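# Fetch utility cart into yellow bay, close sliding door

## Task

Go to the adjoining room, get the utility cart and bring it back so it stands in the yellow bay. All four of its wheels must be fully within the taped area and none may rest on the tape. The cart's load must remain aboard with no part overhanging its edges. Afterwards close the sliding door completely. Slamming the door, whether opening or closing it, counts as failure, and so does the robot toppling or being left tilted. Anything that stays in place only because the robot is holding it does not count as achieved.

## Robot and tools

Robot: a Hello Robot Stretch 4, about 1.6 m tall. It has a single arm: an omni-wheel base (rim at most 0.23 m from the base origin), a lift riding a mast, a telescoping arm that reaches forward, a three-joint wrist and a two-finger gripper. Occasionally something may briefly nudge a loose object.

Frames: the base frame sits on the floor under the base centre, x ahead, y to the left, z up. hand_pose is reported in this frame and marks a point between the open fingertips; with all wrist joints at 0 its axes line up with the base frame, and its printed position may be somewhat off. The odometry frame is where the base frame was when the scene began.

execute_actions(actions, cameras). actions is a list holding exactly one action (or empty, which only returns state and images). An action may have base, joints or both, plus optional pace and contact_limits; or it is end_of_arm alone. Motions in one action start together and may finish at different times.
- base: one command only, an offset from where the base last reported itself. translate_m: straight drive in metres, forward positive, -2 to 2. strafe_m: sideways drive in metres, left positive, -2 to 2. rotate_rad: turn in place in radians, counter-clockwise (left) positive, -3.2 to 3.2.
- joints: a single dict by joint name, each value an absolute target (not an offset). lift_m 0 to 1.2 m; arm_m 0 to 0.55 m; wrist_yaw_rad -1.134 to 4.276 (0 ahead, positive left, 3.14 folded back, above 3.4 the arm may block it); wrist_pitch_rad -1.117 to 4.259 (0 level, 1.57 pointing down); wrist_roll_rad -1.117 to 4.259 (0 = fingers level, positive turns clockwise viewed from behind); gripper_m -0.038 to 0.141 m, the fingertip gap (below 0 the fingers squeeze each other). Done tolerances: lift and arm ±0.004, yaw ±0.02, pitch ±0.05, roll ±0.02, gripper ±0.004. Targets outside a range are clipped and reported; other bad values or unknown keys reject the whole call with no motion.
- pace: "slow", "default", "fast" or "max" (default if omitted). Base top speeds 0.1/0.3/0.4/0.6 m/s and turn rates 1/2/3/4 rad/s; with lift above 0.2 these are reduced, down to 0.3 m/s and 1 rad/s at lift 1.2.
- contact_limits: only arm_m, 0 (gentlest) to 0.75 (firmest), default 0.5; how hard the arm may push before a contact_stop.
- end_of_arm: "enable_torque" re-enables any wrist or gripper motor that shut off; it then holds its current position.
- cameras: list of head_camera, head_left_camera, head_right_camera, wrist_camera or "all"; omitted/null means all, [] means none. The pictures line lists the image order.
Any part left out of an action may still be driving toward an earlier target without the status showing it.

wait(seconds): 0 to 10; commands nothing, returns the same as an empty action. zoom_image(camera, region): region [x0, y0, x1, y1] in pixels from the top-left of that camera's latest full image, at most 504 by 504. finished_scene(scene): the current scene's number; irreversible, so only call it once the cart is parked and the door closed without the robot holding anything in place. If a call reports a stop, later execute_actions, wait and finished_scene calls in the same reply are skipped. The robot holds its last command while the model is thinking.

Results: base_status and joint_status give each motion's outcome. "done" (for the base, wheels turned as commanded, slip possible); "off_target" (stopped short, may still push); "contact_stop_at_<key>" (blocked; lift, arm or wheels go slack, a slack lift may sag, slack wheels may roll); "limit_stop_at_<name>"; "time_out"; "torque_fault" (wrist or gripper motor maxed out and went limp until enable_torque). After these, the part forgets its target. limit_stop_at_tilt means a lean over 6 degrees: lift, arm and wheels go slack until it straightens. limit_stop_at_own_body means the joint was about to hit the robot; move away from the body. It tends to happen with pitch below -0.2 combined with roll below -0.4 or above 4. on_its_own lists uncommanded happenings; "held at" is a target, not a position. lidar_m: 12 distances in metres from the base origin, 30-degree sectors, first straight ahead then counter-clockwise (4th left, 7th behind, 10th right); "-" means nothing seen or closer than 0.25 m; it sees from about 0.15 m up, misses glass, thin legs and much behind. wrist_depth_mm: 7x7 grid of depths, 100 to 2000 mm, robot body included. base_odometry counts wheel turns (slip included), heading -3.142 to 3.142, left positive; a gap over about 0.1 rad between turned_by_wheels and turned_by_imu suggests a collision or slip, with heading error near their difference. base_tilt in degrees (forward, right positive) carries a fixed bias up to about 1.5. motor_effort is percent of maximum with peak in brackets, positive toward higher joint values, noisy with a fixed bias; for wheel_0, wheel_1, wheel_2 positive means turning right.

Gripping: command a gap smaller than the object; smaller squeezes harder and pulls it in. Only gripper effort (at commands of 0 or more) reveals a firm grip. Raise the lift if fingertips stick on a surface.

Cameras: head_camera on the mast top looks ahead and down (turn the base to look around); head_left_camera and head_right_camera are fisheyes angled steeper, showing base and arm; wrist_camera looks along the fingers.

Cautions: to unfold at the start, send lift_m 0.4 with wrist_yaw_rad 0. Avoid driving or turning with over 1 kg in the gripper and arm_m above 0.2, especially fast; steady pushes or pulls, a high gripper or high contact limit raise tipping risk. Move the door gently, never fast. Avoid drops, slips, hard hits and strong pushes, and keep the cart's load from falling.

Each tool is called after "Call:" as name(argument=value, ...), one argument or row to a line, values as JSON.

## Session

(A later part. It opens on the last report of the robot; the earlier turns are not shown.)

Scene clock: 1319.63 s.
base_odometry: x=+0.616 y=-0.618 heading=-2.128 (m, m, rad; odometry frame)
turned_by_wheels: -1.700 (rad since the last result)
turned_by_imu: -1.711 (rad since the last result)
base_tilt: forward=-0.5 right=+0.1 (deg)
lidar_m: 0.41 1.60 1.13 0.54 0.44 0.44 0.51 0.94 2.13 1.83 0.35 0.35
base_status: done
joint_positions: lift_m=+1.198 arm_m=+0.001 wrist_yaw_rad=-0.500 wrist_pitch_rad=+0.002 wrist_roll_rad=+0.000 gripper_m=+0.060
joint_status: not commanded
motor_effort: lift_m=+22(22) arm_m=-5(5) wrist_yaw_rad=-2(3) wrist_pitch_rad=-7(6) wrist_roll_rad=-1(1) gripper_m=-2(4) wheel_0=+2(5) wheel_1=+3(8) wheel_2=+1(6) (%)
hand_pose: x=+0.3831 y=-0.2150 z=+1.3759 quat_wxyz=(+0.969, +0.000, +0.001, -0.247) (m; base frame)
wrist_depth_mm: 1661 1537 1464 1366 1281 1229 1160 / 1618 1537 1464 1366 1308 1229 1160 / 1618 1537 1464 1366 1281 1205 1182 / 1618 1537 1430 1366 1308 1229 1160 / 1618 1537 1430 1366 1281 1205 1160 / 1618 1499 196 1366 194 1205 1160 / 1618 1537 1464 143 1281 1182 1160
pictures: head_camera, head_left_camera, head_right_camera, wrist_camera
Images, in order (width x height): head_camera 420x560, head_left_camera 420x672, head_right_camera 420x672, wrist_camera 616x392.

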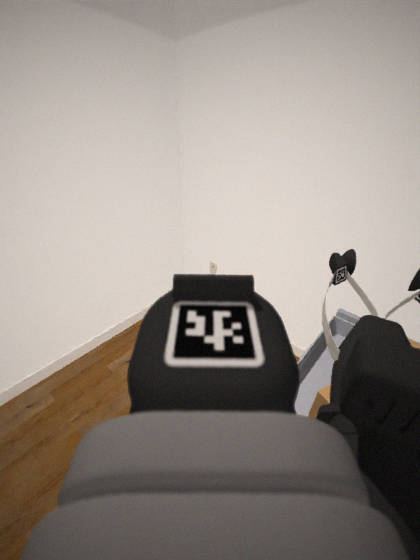

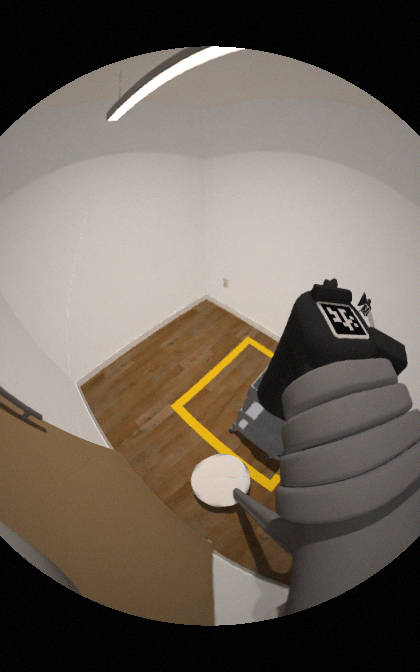

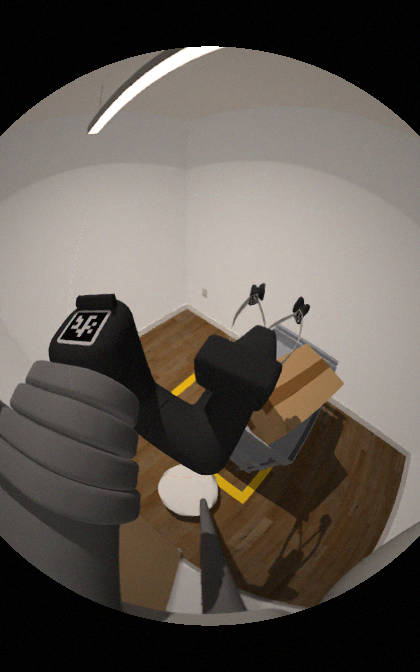

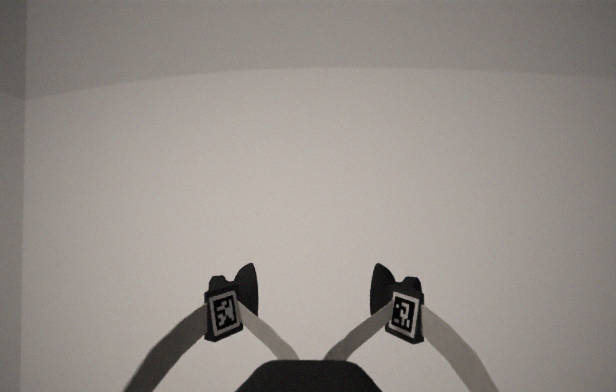

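Call:
execute_actions(
  actions=[
    {"joints":{"wrist_pitch_rad":0.8,"wrist_yaw_rad":-0.7}},
  ],
  cameras=["wrist_camera","head_right_camera"],
)

Scene clock: 1324.80 s.
base_odometry: x=+0.616 y=-0.618 heading=-2.128 (m, m, rad; odometry frame)
turned_by_wheels: +0.000 (rad since the last result)
turned_by_imu: -0.001 (rad since the last result)
base_tilt: forward=-0.4 right=+0.3 (deg)
lidar_m: 0.40 1.59 1.14 0.54 0.44 0.44 0.51 0.94 2.14 1.81 0.36 0.34
base_status: not commanded
joint_positions: lift_m=+1.198 arm_m=+0.001 wrist_yaw_rad=-0.700 wrist_pitch_rad=+0.801 wrist_roll_rad=+0.000 gripper_m=+0.060
joint_status: all done
motor_effort: lift_m=+22(22) arm_m=-5(5) wrist_yaw_rad=-2(9) wrist_pitch_rad=-2(3) wrist_roll_rad=-1(1) gripper_m=-4(2) wheel_0=+2(2) wheel_1=+3(3) wheel_2=+1(1) (%)
hand_pose: x=+0.2691 y=-0.1962 z=+1.1694 quat_wxyz=(+0.865, +0.134, +0.366, -0.316) (m; base frame)
wrist_depth_mm: 1366 1336 1336 1308 1281 1255 1229 / 1499 1499 1464 1430 1397 1397 1397 / 1708 1708 1661 530 492 508 1576 / 1921 1863 866 424 424 433 1808 / 1756 1708 699 379 368 389 1708 / 1537 1576 197 436 195 535 1499 / 1397 1336 569 143 433 525 1366
pictures: head_right_camera, wrist_camera
Images, in order (width x height): head_right_camera 420x672, wrist_camera 616x392.

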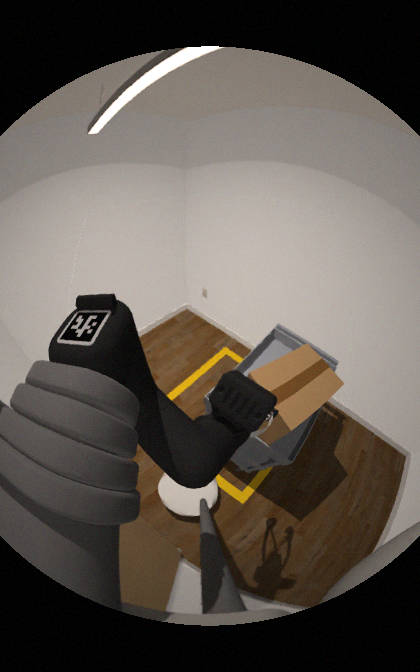

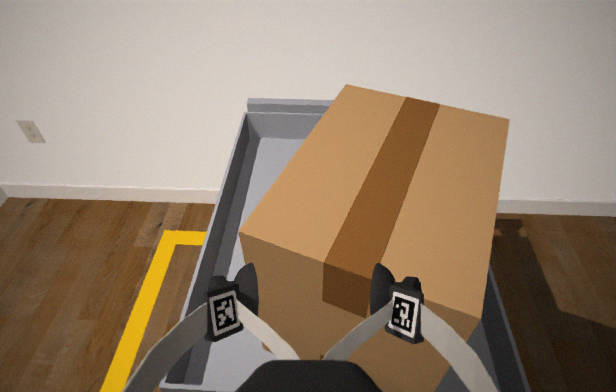

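Call:
execute_actions(
  actions=[
    {"joints":{"wrist_pitch_rad":0.0}},
  ],
  cameras=[],
)

Call:
finished_scene(
  scene=2,
)

Scene clock: 1331.73 s.
base_odometry: x=+0.616 y=-0.618 heading=-2.128 (m, m, rad; odometry frame)
turned_by_wheels: +0.000 (rad since the last result)
turned_by_imu: -0.001 (rad since the last result)
base_tilt: forward=-0.4 right=+0.2 (deg)
lidar_m: 0.41 1.59 1.14 0.54 0.44 0.42 0.50 0.95 2.14 1.81 0.37 0.34
base_status: not commanded
joint_positions: lift_m=+1.198 arm_m=+0.001 wrist_yaw_rad=-0.700 wrist_pitch_rad=+0.003 wrist_roll_rad=+0.000 gripper_m=+0.060
joint_status: all done
motor_effort: lift_m=+22(22) arm_m=-5(5) wrist_yaw_rad=-2(3) wrist_pitch_rad=-8(13) wrist_roll_rad=-1(2) gripper_m=-4(7) wheel_0=+2(2) wheel_1=+3(3) wheel_2=+1(1) (%)
hand_pose: x=+0.3362 y=-0.2527 z=+1.3757 quat_wxyz=(+0.939, +0.001, +0.001, -0.343) (m; base frame)
wrist_depth_mm: 1397 1366 1397 1336 1336 1308 1308 / 1397 1397 1366 1336 1336 1308 1308 / 1397 1366 1336 1336 1308 1308 1308 / 1397 1366 1336 1336 1336 1308 1281 / 1366 1366 1366 1366 1336 1308 1308 / 1397 1366 197 1336 195 1308 1308 / 1366 1336 1366 143 1308 1308 1281
pictures: none
No camera images: the call's "cameras" was empty. Leave "cameras" out to get every camera's image.

The scene is finished: the task was done.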